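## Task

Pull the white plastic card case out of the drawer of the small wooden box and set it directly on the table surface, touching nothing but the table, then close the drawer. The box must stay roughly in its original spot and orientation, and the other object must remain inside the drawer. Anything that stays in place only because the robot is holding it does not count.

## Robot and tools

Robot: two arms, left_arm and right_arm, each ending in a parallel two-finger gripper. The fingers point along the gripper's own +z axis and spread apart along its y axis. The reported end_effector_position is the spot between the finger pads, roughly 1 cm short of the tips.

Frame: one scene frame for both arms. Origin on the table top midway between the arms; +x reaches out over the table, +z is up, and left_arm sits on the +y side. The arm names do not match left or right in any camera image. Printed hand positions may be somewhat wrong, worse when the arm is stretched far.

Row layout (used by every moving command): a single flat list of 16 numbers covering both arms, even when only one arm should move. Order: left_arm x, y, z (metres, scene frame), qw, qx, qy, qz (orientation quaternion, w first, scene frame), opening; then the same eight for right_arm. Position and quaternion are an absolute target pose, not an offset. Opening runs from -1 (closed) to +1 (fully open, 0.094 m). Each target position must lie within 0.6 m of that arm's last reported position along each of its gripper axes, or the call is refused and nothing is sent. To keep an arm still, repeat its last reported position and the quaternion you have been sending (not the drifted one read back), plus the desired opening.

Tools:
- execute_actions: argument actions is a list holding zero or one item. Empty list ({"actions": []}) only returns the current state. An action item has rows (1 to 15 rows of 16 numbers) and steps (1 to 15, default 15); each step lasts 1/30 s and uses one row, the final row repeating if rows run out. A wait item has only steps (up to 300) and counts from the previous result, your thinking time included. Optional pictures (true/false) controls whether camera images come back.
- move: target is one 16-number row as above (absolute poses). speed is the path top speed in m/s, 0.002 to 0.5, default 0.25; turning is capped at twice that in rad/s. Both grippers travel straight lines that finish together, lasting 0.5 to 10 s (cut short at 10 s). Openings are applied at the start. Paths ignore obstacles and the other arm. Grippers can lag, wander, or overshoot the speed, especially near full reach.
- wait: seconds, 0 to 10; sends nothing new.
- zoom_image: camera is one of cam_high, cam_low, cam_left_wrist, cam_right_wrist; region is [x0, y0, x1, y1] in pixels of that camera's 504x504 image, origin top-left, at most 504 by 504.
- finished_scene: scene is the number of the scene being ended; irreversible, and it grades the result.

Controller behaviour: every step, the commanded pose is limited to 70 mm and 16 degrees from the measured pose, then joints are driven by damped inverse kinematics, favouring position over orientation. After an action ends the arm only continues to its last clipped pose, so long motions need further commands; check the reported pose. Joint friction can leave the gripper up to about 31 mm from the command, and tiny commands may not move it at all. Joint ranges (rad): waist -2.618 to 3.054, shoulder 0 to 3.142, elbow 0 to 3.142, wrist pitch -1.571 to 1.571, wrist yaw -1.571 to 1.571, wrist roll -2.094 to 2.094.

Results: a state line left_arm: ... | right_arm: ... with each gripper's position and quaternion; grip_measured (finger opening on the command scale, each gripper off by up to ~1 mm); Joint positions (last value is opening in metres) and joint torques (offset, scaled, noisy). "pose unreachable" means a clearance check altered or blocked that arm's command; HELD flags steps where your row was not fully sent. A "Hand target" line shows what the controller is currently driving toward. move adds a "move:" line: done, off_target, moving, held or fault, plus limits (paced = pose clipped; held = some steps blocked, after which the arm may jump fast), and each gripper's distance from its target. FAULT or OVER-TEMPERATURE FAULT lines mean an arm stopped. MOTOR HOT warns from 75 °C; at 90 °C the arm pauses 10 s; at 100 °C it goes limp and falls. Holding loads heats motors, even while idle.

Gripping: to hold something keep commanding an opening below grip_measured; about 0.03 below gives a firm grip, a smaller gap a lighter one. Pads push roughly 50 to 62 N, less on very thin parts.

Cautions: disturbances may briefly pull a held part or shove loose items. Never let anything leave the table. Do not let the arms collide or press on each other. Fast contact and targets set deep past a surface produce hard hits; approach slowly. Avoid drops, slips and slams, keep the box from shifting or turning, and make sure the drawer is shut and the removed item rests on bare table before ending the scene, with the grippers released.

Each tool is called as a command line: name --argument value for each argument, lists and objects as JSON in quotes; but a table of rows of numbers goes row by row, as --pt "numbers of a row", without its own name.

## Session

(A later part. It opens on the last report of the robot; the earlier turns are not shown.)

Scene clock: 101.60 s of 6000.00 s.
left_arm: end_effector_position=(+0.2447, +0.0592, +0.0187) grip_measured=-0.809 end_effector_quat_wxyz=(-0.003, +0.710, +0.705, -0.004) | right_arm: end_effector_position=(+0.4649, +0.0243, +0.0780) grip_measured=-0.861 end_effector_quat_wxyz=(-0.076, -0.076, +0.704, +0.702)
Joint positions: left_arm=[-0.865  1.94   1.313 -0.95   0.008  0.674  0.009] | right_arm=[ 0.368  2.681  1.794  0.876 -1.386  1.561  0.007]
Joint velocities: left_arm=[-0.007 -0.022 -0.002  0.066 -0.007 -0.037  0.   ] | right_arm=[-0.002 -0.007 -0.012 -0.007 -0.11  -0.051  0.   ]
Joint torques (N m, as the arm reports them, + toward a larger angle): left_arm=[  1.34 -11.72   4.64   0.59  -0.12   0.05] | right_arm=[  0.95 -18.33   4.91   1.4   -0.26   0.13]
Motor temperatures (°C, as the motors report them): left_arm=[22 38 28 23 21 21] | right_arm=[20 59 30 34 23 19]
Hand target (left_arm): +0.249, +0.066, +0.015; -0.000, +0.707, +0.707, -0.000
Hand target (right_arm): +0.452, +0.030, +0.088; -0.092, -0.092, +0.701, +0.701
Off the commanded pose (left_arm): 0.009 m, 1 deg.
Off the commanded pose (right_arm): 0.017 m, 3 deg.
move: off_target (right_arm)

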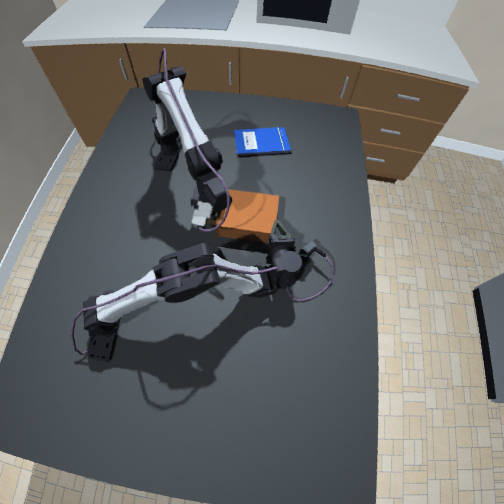

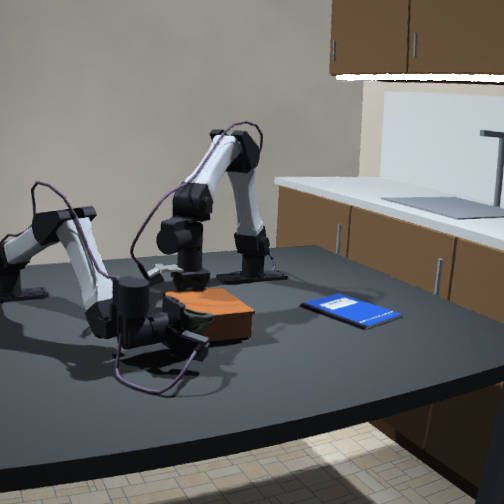

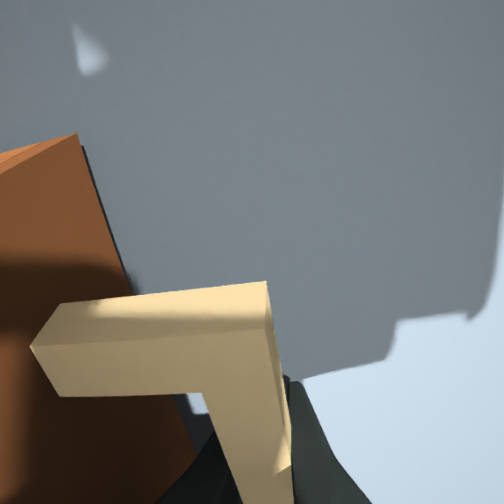

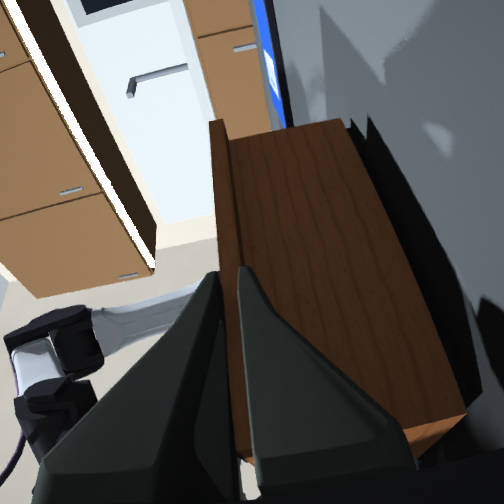

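Gripped. Pull (right rests lower to shed heat).

move --target '[0.11,0.058,0.02,0,0.707,0.707,0,-0.85,0.48,0.028,0.074,-0.08,-0.08,0.703,0.703,-0.95]' --speed 0.035

Scene clock: 116.47 s of 6000.00 s.
left_arm: end_effector_position=(+0.1509, +0.0508, +0.0217) grip_measured=-0.809 end_effector_quat_wxyz=(+0.046, +0.687, +0.725, +0.031) | right_arm: end_effector_position=(+0.4431, +0.0311, +0.0763) grip_measured=-0.861 end_effector_quat_wxyz=(-0.128, -0.129, +0.695, +0.696)
Joint positions: left_arm=[-1.185  1.741  1.062 -0.838 -0.097  0.297  0.009] | right_arm=[ 0.39   2.719  1.858  0.874 -1.513  1.582  0.007]
Joint velocities: left_arm=[ 0.002 -0.007 -0.002 -0.007  0.007  0.022 -0.   ] | right_arm=[ 0.002 -0.002  0.012  0.022  0.022  0.051  0.001]
Joint torques (N m, as the arm reports them, + toward a larger angle): left_arm=[ -3.64 -10.88   4.23  -0.05   0.62  -0.09] | right_arm=[ -2.74 -14.52   8.99   1.09   1.03  -0.04]
Motor temperatures (°C, as the motors report them): left_arm=[22 39 28 23 21 21] | right_arm=[20 63 30 34 23 19]
Hand target (left_arm): +0.115, +0.062, +0.019; -0.002, +0.706, +0.708, +0.007
Hand target (right_arm): +0.477, +0.024, +0.075; -0.080, -0.080, +0.702, +0.703
Off the commanded pose (left_arm): 0.042 m, 7 deg.
Off the commanded pose (right_arm): 0.037 m, 8 deg.
After step 90, 7.77 s passed at rest.
move: off_target (left_arm, right_arm)

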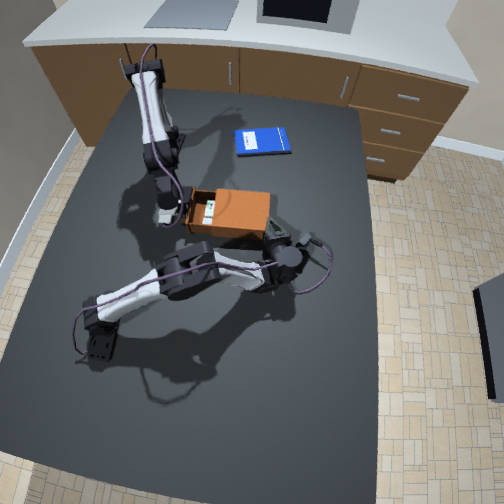

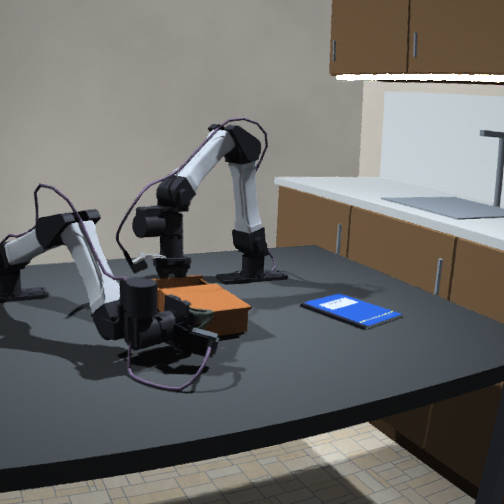

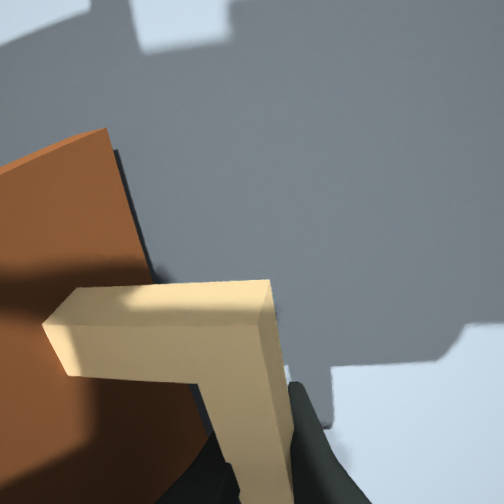

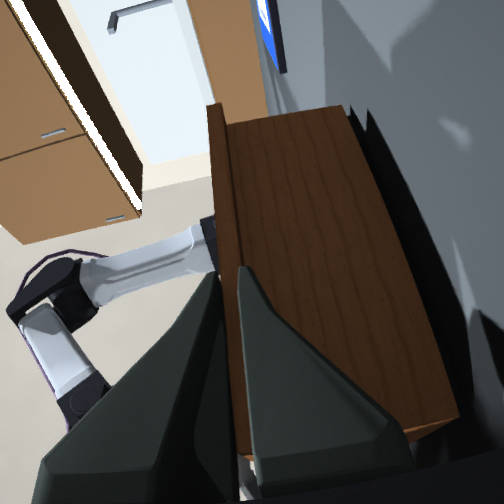

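move --target '[0.095,0.052,0.022,0,0.69,0.72,0,-0.85,0.505,0.03,0.075,-0.07,-0.07,0.704,0.704,-0.95]' --speed 0.03

Scene clock: 126.67 s of 6000.00 s.
left_arm: end_effector_position=(+0.1457, +0.0427, +0.0230) grip_measured=-0.809 end_effector_quat_wxyz=(+0.067, +0.671, +0.738, +0.040) | right_arm: end_effector_position=(+0.4453, +0.0349, +0.0765) grip_measured=-0.861 end_effector_quat_wxyz=(-0.148, -0.147, +0.692, +0.692)
Joint positions: left_arm=[-1.231  1.741  1.062 -0.817 -0.137  0.211  0.009] | right_arm=[ 0.394  2.773  1.966  0.851 -1.564  1.616  0.007]
Joint velocities: left_arm=[-0.007  0.007 -0.027 -0.022 -0.066 -0.022 -0.001] | right_arm=[-0.002  0.012 -0.017 -0.037 -0.066 -0.007  0.   ]
Joint torques (N m, as the arm reports them, + toward a larger angle): left_arm=[ -4.39 -10.54   5.97  -0.32   0.94  -0.28] | right_arm=[ -4.44 -14.71   9.4    1.14   1.62  -0.01]
Motor temperatures (°C, as the motors report them): left_arm=[23 39 28 22 21 21] | right_arm=[20 62 32 33 24 19]
Hand target (left_arm): +0.101, +0.054, +0.023; +0.001, +0.690, +0.724, +0.006
Hand target (right_arm): +0.497, +0.020, +0.077; -0.072, -0.070, +0.701, +0.706
Off the commanded pose (left_arm): 0.052 m, 9 deg.
Off the commanded pose (right_arm): 0.060 m, 13 deg.
After step 90, 4.17 s passed at rest.
move: off_target (left_arm, right_arm)

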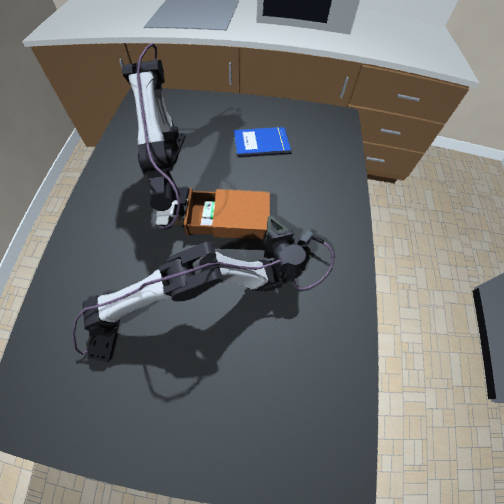

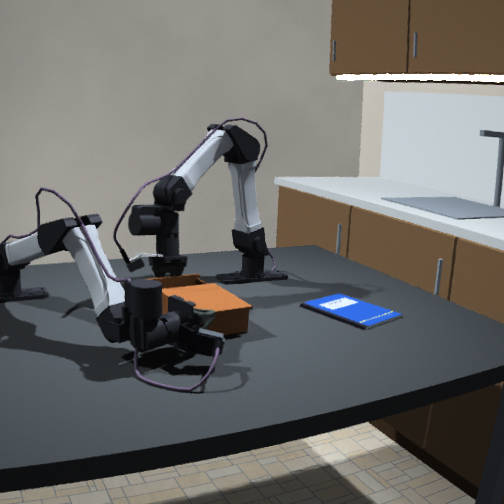

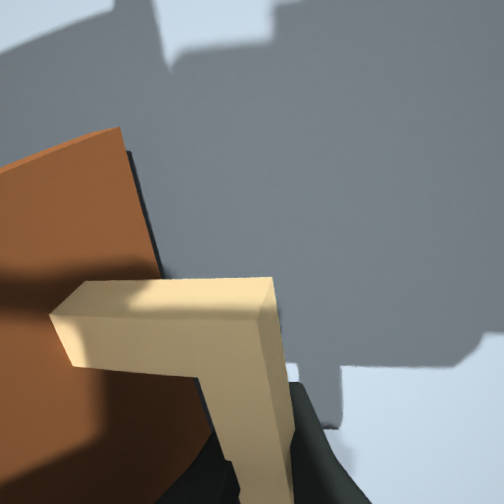

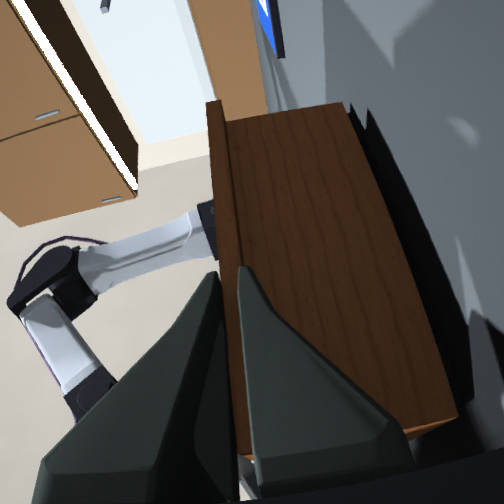

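move --target '[0.15,0.045,0.022,0,0.69,0.72,0,-0.6,0.45,0.035,0.075,-0.13,-0.13,0.695,0.695,-0.95]' --speed 0.03

move --target '[0.10,0.05,0.022,0,0.69,0.72,0,-0.6,0.485,0.035,0.075,-0.10,-0.10,0.70,0.70,-0.95]' --speed 0.03

Scene clock: 141.83 s of 6000.00 s.
left_arm: end_effector_position=(+0.1456, +0.0472, +0.0221) grip_measured=-0.602 end_effector_quat_wxyz=(+0.004, +0.692, +0.722, +0.003) | right_arm: end_effector_position=(+0.4446, +0.0362, +0.0758) grip_measured=-0.861 end_effector_quat_wxyz=(-0.139, -0.153, +0.690, +0.694)
Joint positions: left_arm=[-1.155  1.788  1.125 -0.904 -0.008  0.335  0.019] | right_arm=[ 0.397  2.773  1.959  0.867 -1.557  1.603  0.007]
Joint velocities: left_arm=[-0.017 -0.017  0.002  0.022 -0.007  0.051 -0.   ] | right_arm=[-0.002 -0.012  0.007  0.007 -0.037 -0.037  0.001]
Joint torques (N m, as the arm reports them, + toward a larger angle): left_arm=[ 0.99 -7.88  9.19  0.28 -0.04  0.03] | right_arm=[ -0.76 -17.62   4.19   1.24   0.41  -0.02]
Motor temperatures (°C, as the motors report them): left_arm=[23 39 29 22 22 21] | right_arm=[21 63 33 33 25 19]
Hand target (left_arm): +0.149, +0.045, +0.023; -0.000, +0.692, +0.722, -0.000
Hand target (right_arm): +0.450, +0.035, +0.075; -0.131, -0.130, +0.694, +0.696
Off the commanded pose (left_arm): 0.005 m, 1 deg.
Off the commanded pose (right_arm): 0.006 m, 3 deg.
After step 90, 9.20 s passed at rest.
move: off_target (right_arm)

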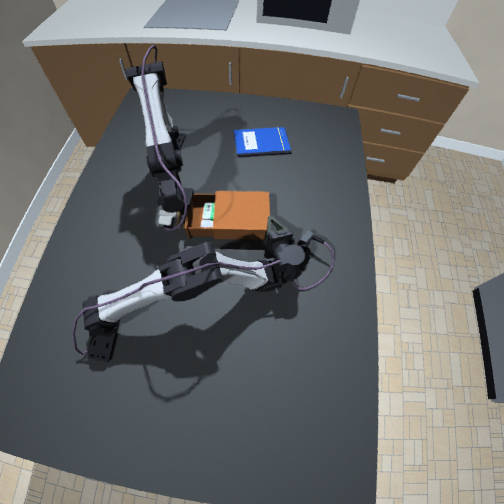

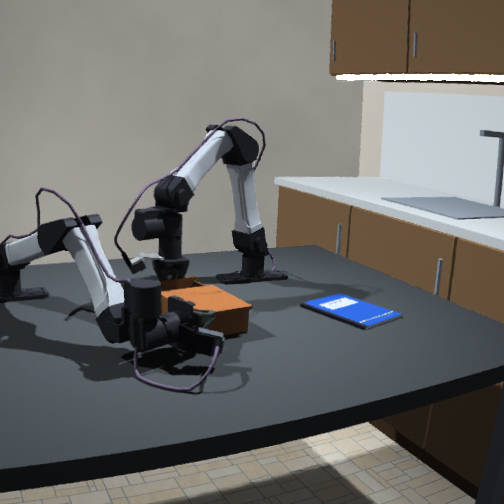

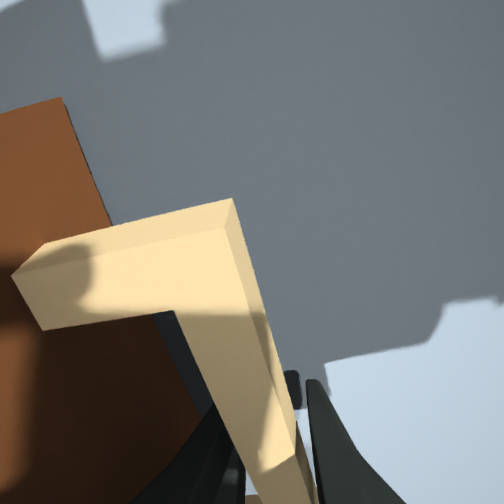

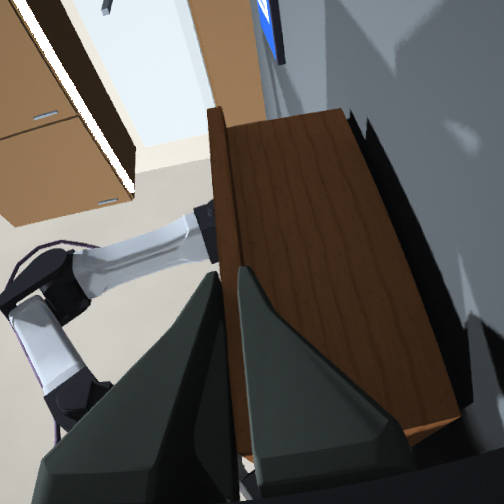

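Scene clock: 144.30 s of 6000.00 s.
left_arm: end_effector_position=(+0.1280, +0.0418, +0.0268) grip_measured=-0.601 end_effector_quat_wxyz=(+0.036, +0.680, +0.732, +0.022) | right_arm: end_effector_position=(+0.4477, +0.0374, +0.0760) grip_measured=-0.861 end_effector_quat_wxyz=(-0.148, -0.154, +0.690, +0.691)
Joint positions: left_arm=[-1.252  1.746  1.092 -0.877 -0.075  0.208  0.019] | right_arm=[ 0.397  2.8    2.011  0.86  -1.571  1.634  0.007]
Joint velocities: left_arm=[ 0.002  0.002 -0.007 -0.081 -0.051 -0.007 -0.001] | right_arm=[ 0.007  0.007 -0.002 -0.022  0.051  0.11   0.001]
Joint torques (N m, as the arm reports them, + toward a larger angle): left_arm=[ -2.34 -10.09   4.37   0.22   0.51  -0.11] | right_arm=[ -2.69 -15.17   8.92   1.07   1.17   0.05]
Motor temperatures (°C, as the motors report them): left_arm=[23 39 29 22 22 21] | right_arm=[21 63 33 33 25 19]
Hand target (left_arm): +0.103, +0.051, +0.022; -0.000, +0.691, +0.723, +0.003
Hand target (right_arm): +0.482, +0.031, +0.076; -0.101, -0.100, +0.697, +0.703
Off the commanded pose (left_arm): 0.030 m, 5 deg.
Off the commanded pose (right_arm): 0.037 m, 8 deg.
move: off_target (left_arm, right_arm)

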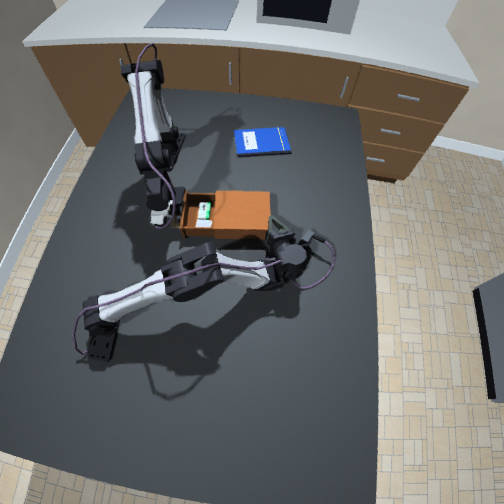

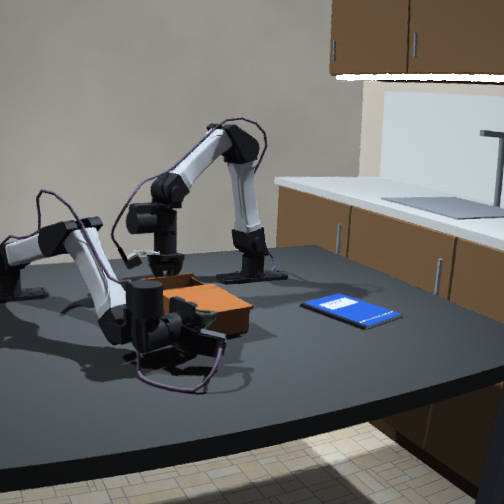

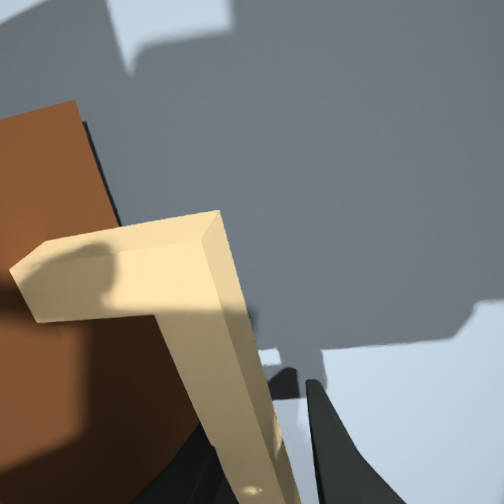

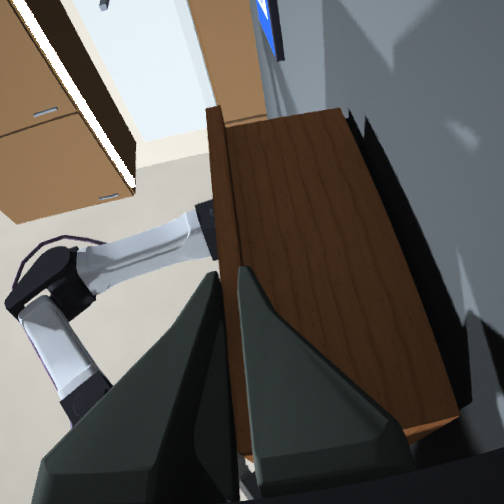

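Working; a bit more, then look.

move --target '[0.075,0.043,0.02,0,0.67,0.74,0,-0.6,0.485,0.035,0.075,-0.10,-0.10,0.70,0.70,-0.95]' --speed 0.03

move --target '[0.112,0.04,0.03,0,0.67,0.74,0,-0.5,0.45,0.037,0.072,-0.148,-0.148,0.691,0.691,-0.95]' --speed 0.03

move --target '[0.112,0.04,0.11,0,0.67,0.74,0,-0.5,0.45,0.037,0.072,-0.148,-0.148,0.691,0.691,-0.95]' --speed 0.08

move --target '[0.2,0.04,0.13,0,0.67,0.74,0,0.5,0.45,0.037,0.072,-0.148,-0.148,0.691,0.691,-0.95]' --speed 0.1

Scene clock: 157.77 s of 6000.00 s.
left_arm: end_effector_position=(+0.0890, +0.0342, +0.0264) grip_measured=-0.601 end_effector_quat_wxyz=(+0.023, +0.667, +0.744, +0.004) | right_arm: end_effector_position=(+0.4515, +0.0377, +0.0758) grip_measured=-0.861 end_effector_quat_wxyz=(-0.142, -0.145, +0.692, +0.693)
Joint positions: left_arm=[-1.36   1.746  1.092 -0.887 -0.035  0.063  0.019] | right_arm=[ 0.394  2.8    2.012  0.857 -1.553  1.634  0.007]
Joint velocities: left_arm=[ 0.002  0.007 -0.002 -0.125 -0.066 -0.037 -0.001] | right_arm=[ 0.007  0.002 -0.002 -0.022 -0.007  0.022 -0.001]
Joint torques (N m, as the arm reports them, + toward a larger angle): left_arm=[-1.18 -9.18  4.69  0.35  0.16 -0.17] | right_arm=[ -2.66 -14.96   9.36   1.01   1.04  -0.09]
Motor temperatures (°C, as the motors report them): left_arm=[23 38 28 22 22 21] | right_arm=[21 63 34 33 25 19]
Hand target (left_arm): +0.076, +0.044, +0.021; -0.000, +0.671, +0.742, +0.003
Hand target (right_arm): +0.482, +0.032, +0.076; -0.101, -0.100, +0.697, +0.702
Off the commanded pose (left_arm): 0.018 m, 3 deg.
Off the commanded pose (right_arm): 0.034 m, 7 deg.
After step 90, 7.73 s passed at rest.
move: off_target (left_arm, right_arm)

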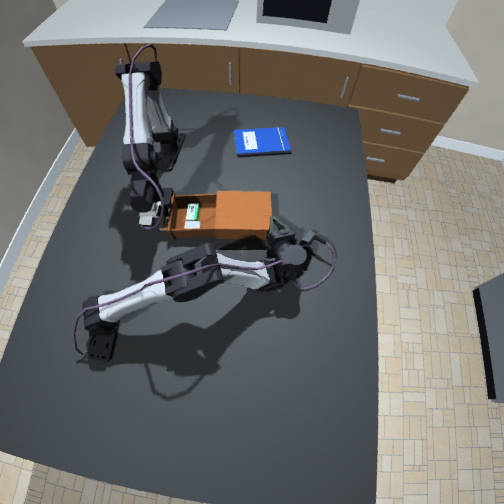

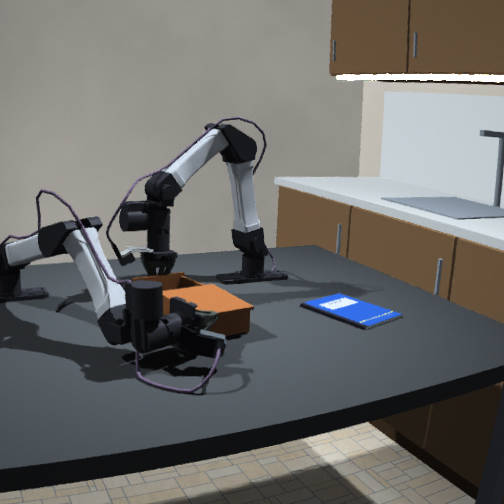

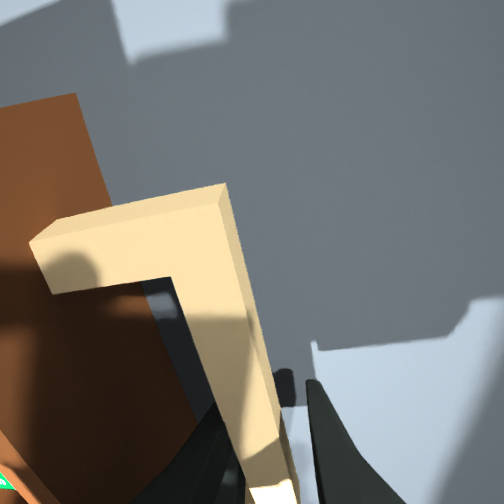

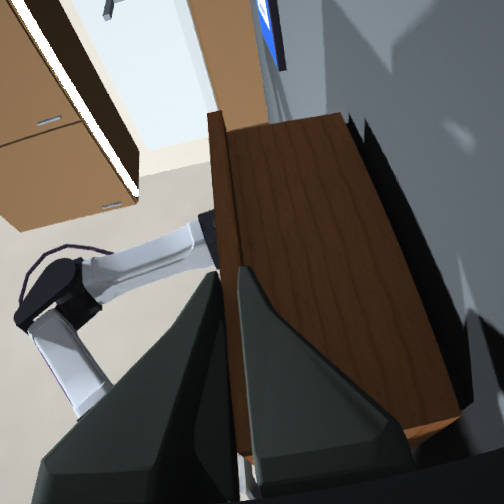

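Scene clock: 158.87 s of 6000.00 s.
left_arm: end_effector_position=(+0.0976, +0.0428, +0.0298) grip_measured=-0.502 end_effector_quat_wxyz=(-0.010, +0.673, +0.740, -0.013) | right_arm: end_effector_position=(+0.4495, +0.0375, +0.0760) grip_measured=-0.861 end_effector_quat_wxyz=(-0.144, -0.151, +0.691, +0.692)
Joint positions: left_arm=[-1.288  1.746  1.108 -0.935  0.032  0.15   0.023] | right_arm=[ 0.396  2.8    2.012  0.861 -1.563  1.634  0.007]
Joint velocities: left_arm=[-0.012  0.002  0.007 -0.037 -0.051  0.007 -0.001] | right_arm=[-0.002 -0.002 -0.022 -0.007  0.007 -0.022 -0.   ]
Joint torques (N m, as the arm reports them, + toward a larger angle): left_arm=[ 1.71 -7.37  9.26  0.35 -0.31  0.1 ] | right_arm=[ -0.51 -15.71   6.98   1.19  -0.01   0.  ]
Motor temperatures (°C, as the motors report them): left_arm=[23 38 29 22 21 21] | right_arm=[21 64 34 33 25 19]
Hand target (left_arm): +0.111, +0.040, +0.030; -0.000, +0.671, +0.741, -0.001
Hand target (right_arm): +0.450, +0.037, +0.072; -0.148, -0.148, +0.691, +0.692
Off the commanded pose (left_arm): 0.015 m, 2 deg.
Off the commanded pose (right_arm): 0.004 m, 1 deg.
move: off_target (left_arm)

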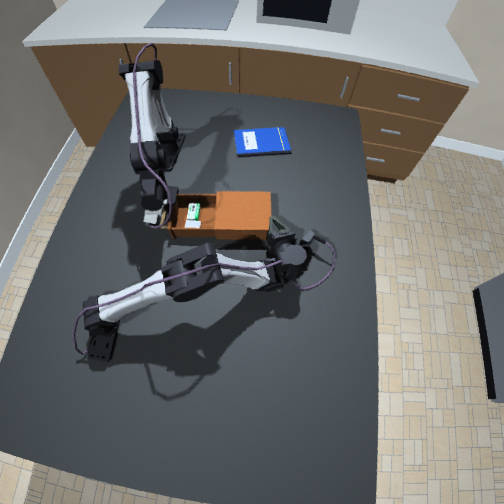

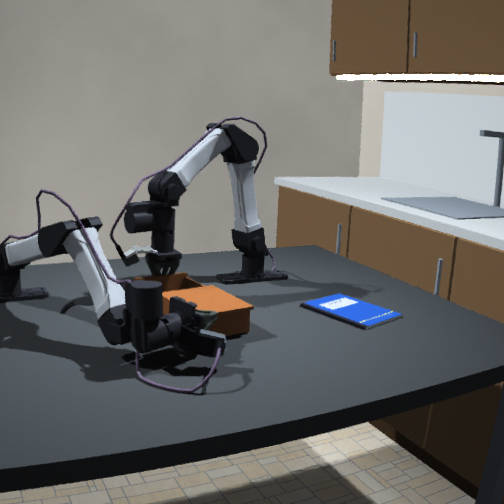

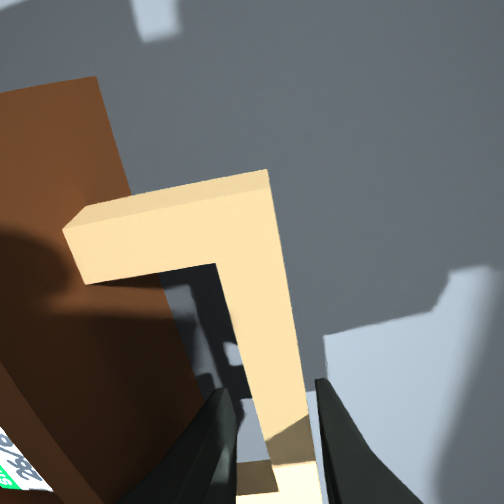

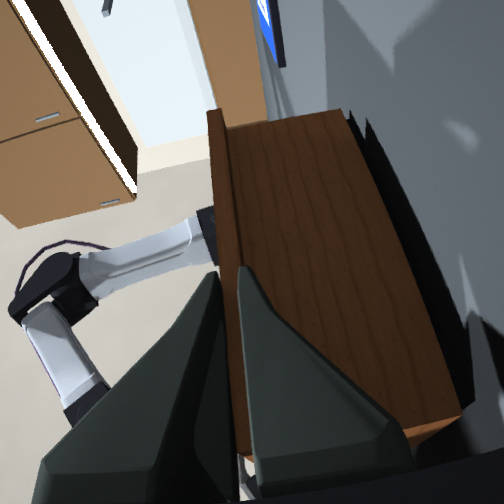

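Scene clock: 160.43 s of 6000.00 s.
left_arm: end_effector_position=(+0.1064, +0.0411, +0.1019) grip_measured=-0.502 end_effector_quat_wxyz=(-0.009, +0.672, +0.740, +0.002) | right_arm: end_effector_position=(+0.4495, +0.0375, +0.0761) grip_measured=-0.861 end_effector_quat_wxyz=(-0.144, -0.151, +0.691, +0.693)
Joint positions: left_arm=[-1.276  1.704  1.354 -1.239  0.006  0.16   0.023] | right_arm=[ 0.396  2.8    2.012  0.862 -1.563  1.634  0.007]
Joint velocities: left_arm=[-0.017 -0.002 -0.012 -0.007  0.022  0.037 -0.   ] | right_arm=[-0.002  0.002 -0.017 -0.022 -0.007  0.022 -0.001]
Joint torques (N m, as the arm reports them, + toward a larger angle): left_arm=[ 1.05 -9.48  9.41  0.24 -0.11  0.04] | right_arm=[ -0.43 -15.7    6.95   1.21   0.04  -0.03]
Motor temperatures (°C, as the motors report them): left_arm=[23 38 29 22 21 21] | right_arm=[21 64 34 33 25 19]
Hand target (left_arm): +0.112, +0.039, +0.110; +0.000, +0.671, +0.741, -0.000
Hand target (right_arm): +0.450, +0.037, +0.072; -0.148, -0.148, +0.691, +0.692
Off the commanded pose (left_arm): 0.010 m, 1 deg.
Off the commanded pose (right_arm): 0.004 m, 1 deg.
move: done

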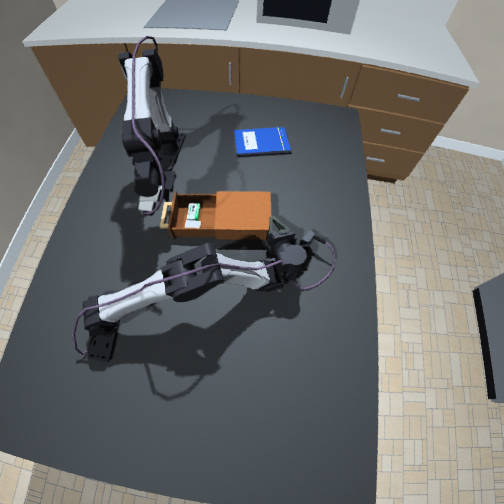

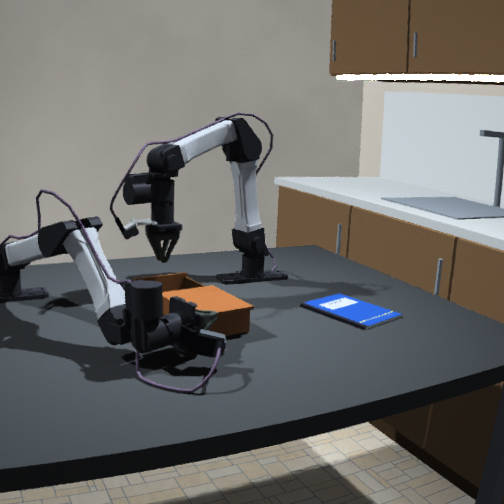

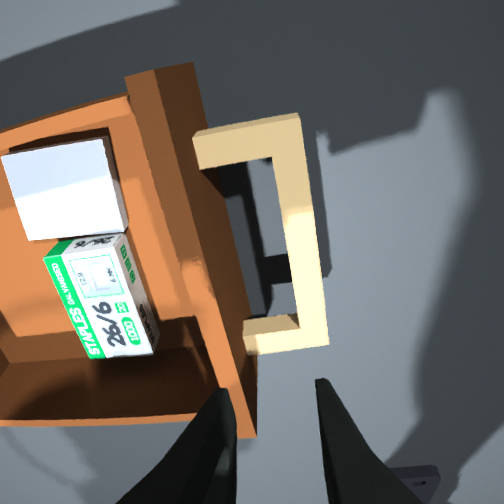

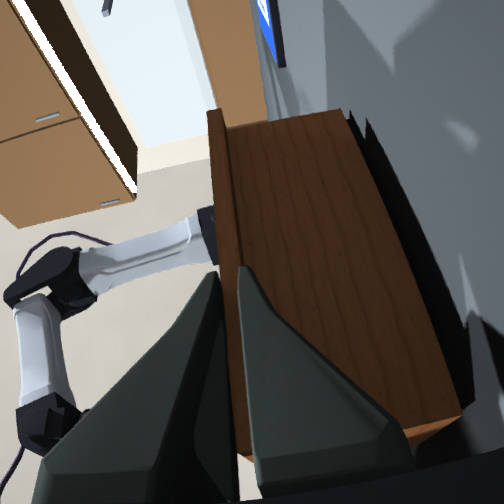

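Scene clock: 161.90 s of 6000.00 s.
left_arm: end_effector_position=(+0.1947, +0.0391, +0.1293) grip_measured=+0.498 end_effector_quat_wxyz=(+0.003, +0.670, +0.742, -0.004) | right_arm: end_effector_position=(+0.4495, +0.0375, +0.0761) grip_measured=-0.861 end_effector_quat_wxyz=(-0.144, -0.151, +0.691, +0.693)
Joint positions: left_arm=[-1.021  1.809  1.589 -1.342  0.006  0.409  0.07 ] | right_arm=[ 0.396  2.8    2.012  0.862 -1.563  1.634  0.007]
Joint velocities: left_arm=[ 0.007 -0.022  0.007 -0.022  0.022 -0.022 -0.002] | right_arm=[ 0.012 -0.017  0.022  0.022 -0.066 -0.007  0.   ]
Joint torques (N m, as the arm reports them, + toward a larger angle): left_arm=[ 0.58 -8.61  9.68  0.27 -0.03  0.04] | right_arm=[ -0.39 -15.78   6.93   1.19   0.03  -0.01]
Motor temperatures (°C, as the motors report them): left_arm=[23 38 29 22 21 21] | right_arm=[21 64 34 33 25 19]
Hand target (left_arm): +0.198, +0.038, +0.130; +0.001, +0.671, +0.741, -0.004
Hand target (right_arm): +0.450, +0.037, +0.072; -0.148, -0.148, +0.691, +0.692
Off the commanded pose (left_arm): 0.005 m, 1 deg.
Off the commanded pose (right_arm): 0.004 m, 1 deg.
move: done

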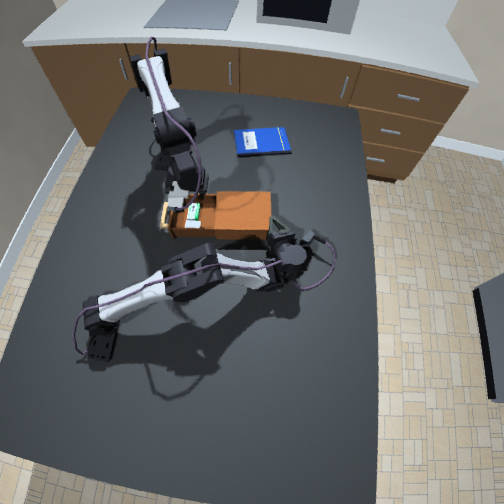

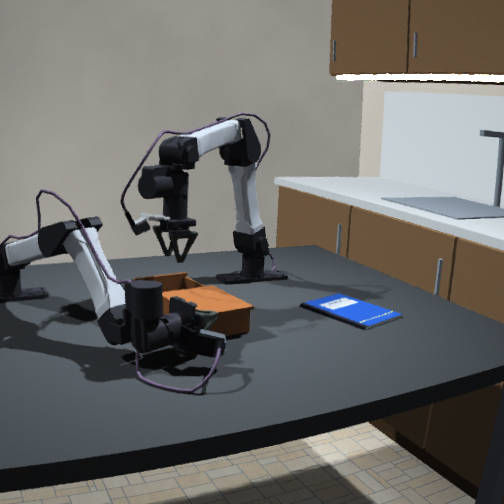

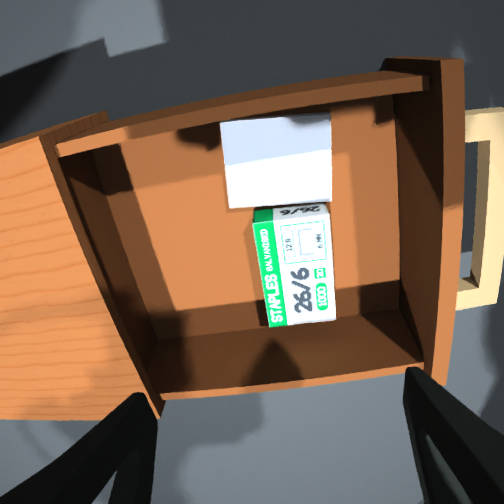

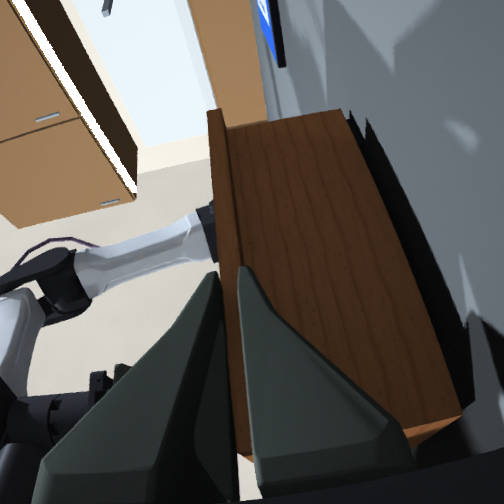

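move --target '[0.186,0.002,0.09,0,0.68,0.733,0,0.5,0.45,0.037,0.072,-0.148,-0.148,0.691,0.691,-0.95]' --speed 0.06

move --target '[0.186,0.004,0.04,0,0.68,0.733,0,0.5,0.45,0.037,0.072,-0.148,-0.148,0.691,0.691,-0.95]' --speed 0.04

Scene clock: 174.77 s of 6000.00 s.
left_arm: end_effector_position=(+0.1863, +0.0093, +0.0923) grip_measured=+0.498 end_effector_quat_wxyz=(-0.006, +0.680, +0.733, +0.000) | right_arm: end_effector_position=(+0.4495, +0.0375, +0.0761) grip_measured=-0.861 end_effector_quat_wxyz=(-0.144, -0.151, +0.691, +0.693)
Joint positions: left_arm=[-1.083  1.921  1.589 -1.249  0.004  0.374  0.07 ] | right_arm=[ 0.396  2.8    2.012  0.862 -1.563  1.634  0.007]
Joint velocities: left_arm=[ 0.012 -0.007  0.002 -0.022  0.051  0.022 -0.001] | right_arm=[ 0.002 -0.012  0.007  0.007 -0.037 -0.022  0.   ]
Joint torques (N m, as the arm reports them, + toward a larger angle): left_arm=[ -0.72 -10.03   8.44   0.46  -0.08  -0.15] | right_arm=[ -0.28 -15.8    7.07   1.23   0.    -0.06]
Motor temperatures (°C, as the motors report them): left_arm=[23 37 31 22 21 21] | right_arm=[21 65 34 33 24 19]
Hand target (left_arm): +0.186, +0.003, +0.090; -0.000, +0.680, +0.733, +0.001
Hand target (right_arm): +0.450, +0.037, +0.072; -0.148, -0.148, +0.691, +0.692
Off the commanded pose (left_arm): 0.008 m, 1 deg.
Off the commanded pose (right_arm): 0.004 m, 1 deg.
After step 90, 8.60 s passed at rest.
move: done

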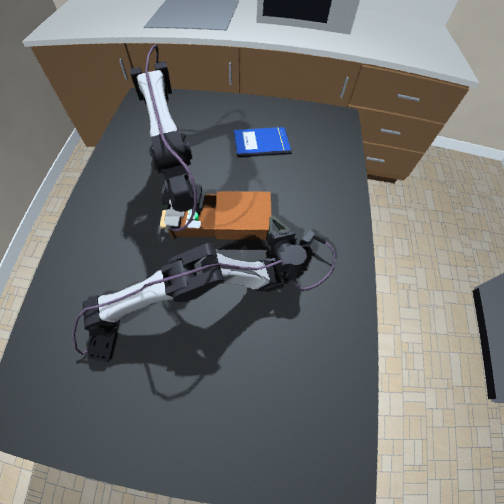

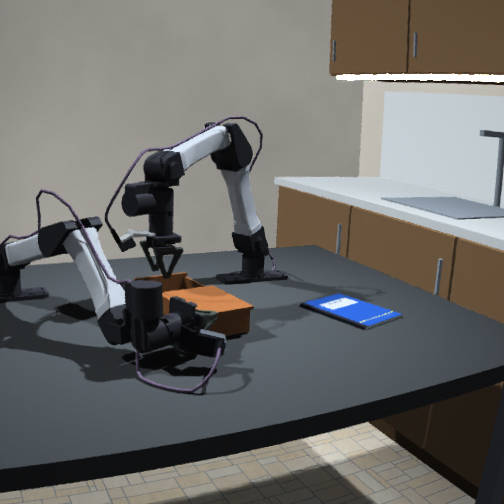

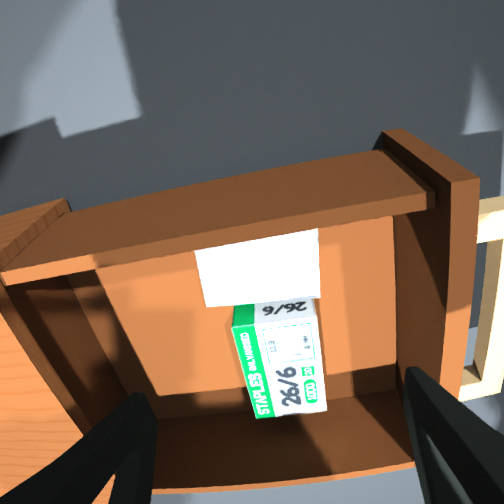

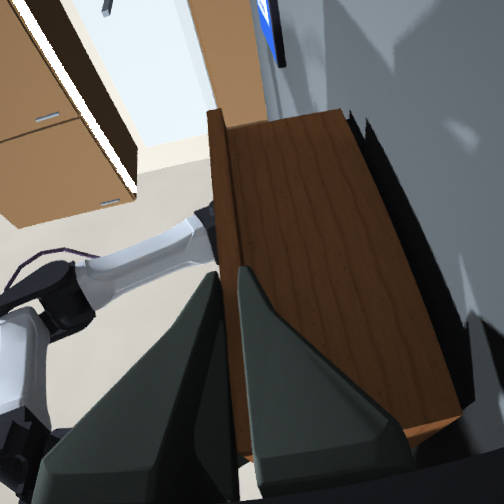

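Scene clock: 176.50 s of 6000.00 s.
left_arm: end_effector_position=(+0.1906, +0.0004, +0.0520) grip_measured=+0.498 end_effector_quat_wxyz=(+0.012, +0.680, +0.733, -0.007) | right_arm: end_effector_position=(+0.4495, +0.0375, +0.0761) grip_measured=-0.861 end_effector_quat_wxyz=(-0.144, -0.151, +0.691, +0.693)
Joint positions: left_arm=[-1.083  1.949  1.464 -1.059  0.004  0.374  0.07 ] | right_arm=[ 0.396  2.8    2.012  0.862 -1.563  1.634  0.007]
Joint velocities: left_arm=[-0.007  0.017  0.007  0.081 -0.007  0.037 -0.   ] | right_arm=[-0.002  0.002 -0.012  0.037 -0.007 -0.022 -0.   ]
Joint torques (N m, as the arm reports them, + toward a larger angle): left_arm=[ -0.53 -10.16   5.19   0.53  -0.08  -0.14] | right_arm=[ -0.53 -15.86   7.04   1.18   0.06  -0.04]
Motor temperatures (°C, as the motors report them): left_arm=[23 37 30 22 21 21] | right_arm=[21 65 34 33 24 19]
Hand target (left_arm): +0.186, +0.005, +0.040; -0.000, +0.680, +0.733, +0.000
Hand target (right_arm): +0.450, +0.037, +0.072; -0.148, -0.148, +0.691, +0.692
Off the commanded pose (left_arm): 0.013 m, 2 deg.
Off the commanded pose (right_arm): 0.004 m, 1 deg.
move: off_target (left_arm)

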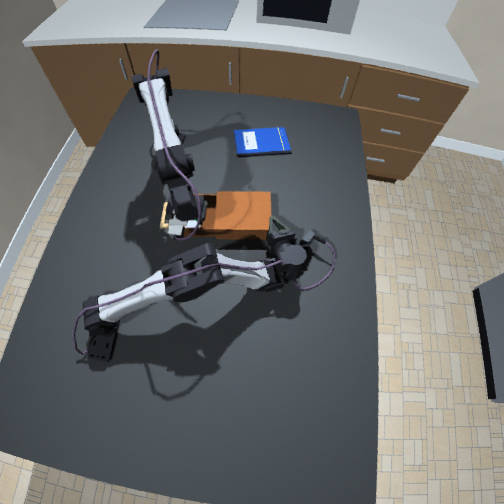

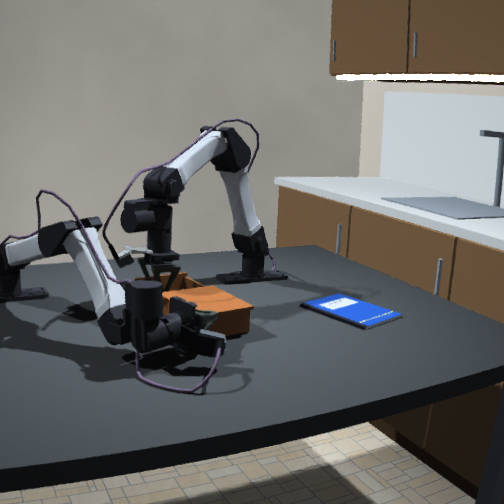

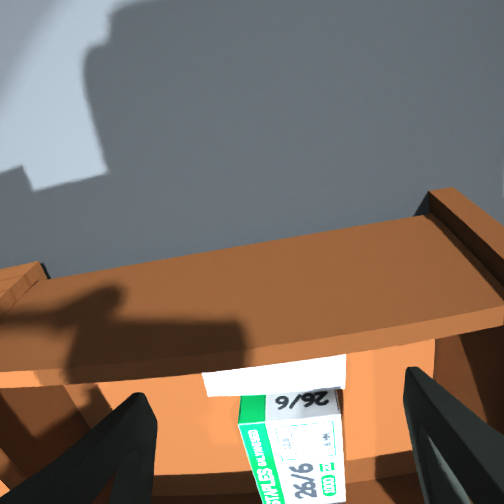

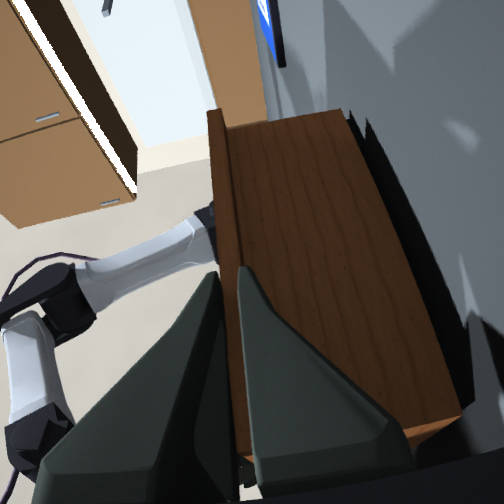

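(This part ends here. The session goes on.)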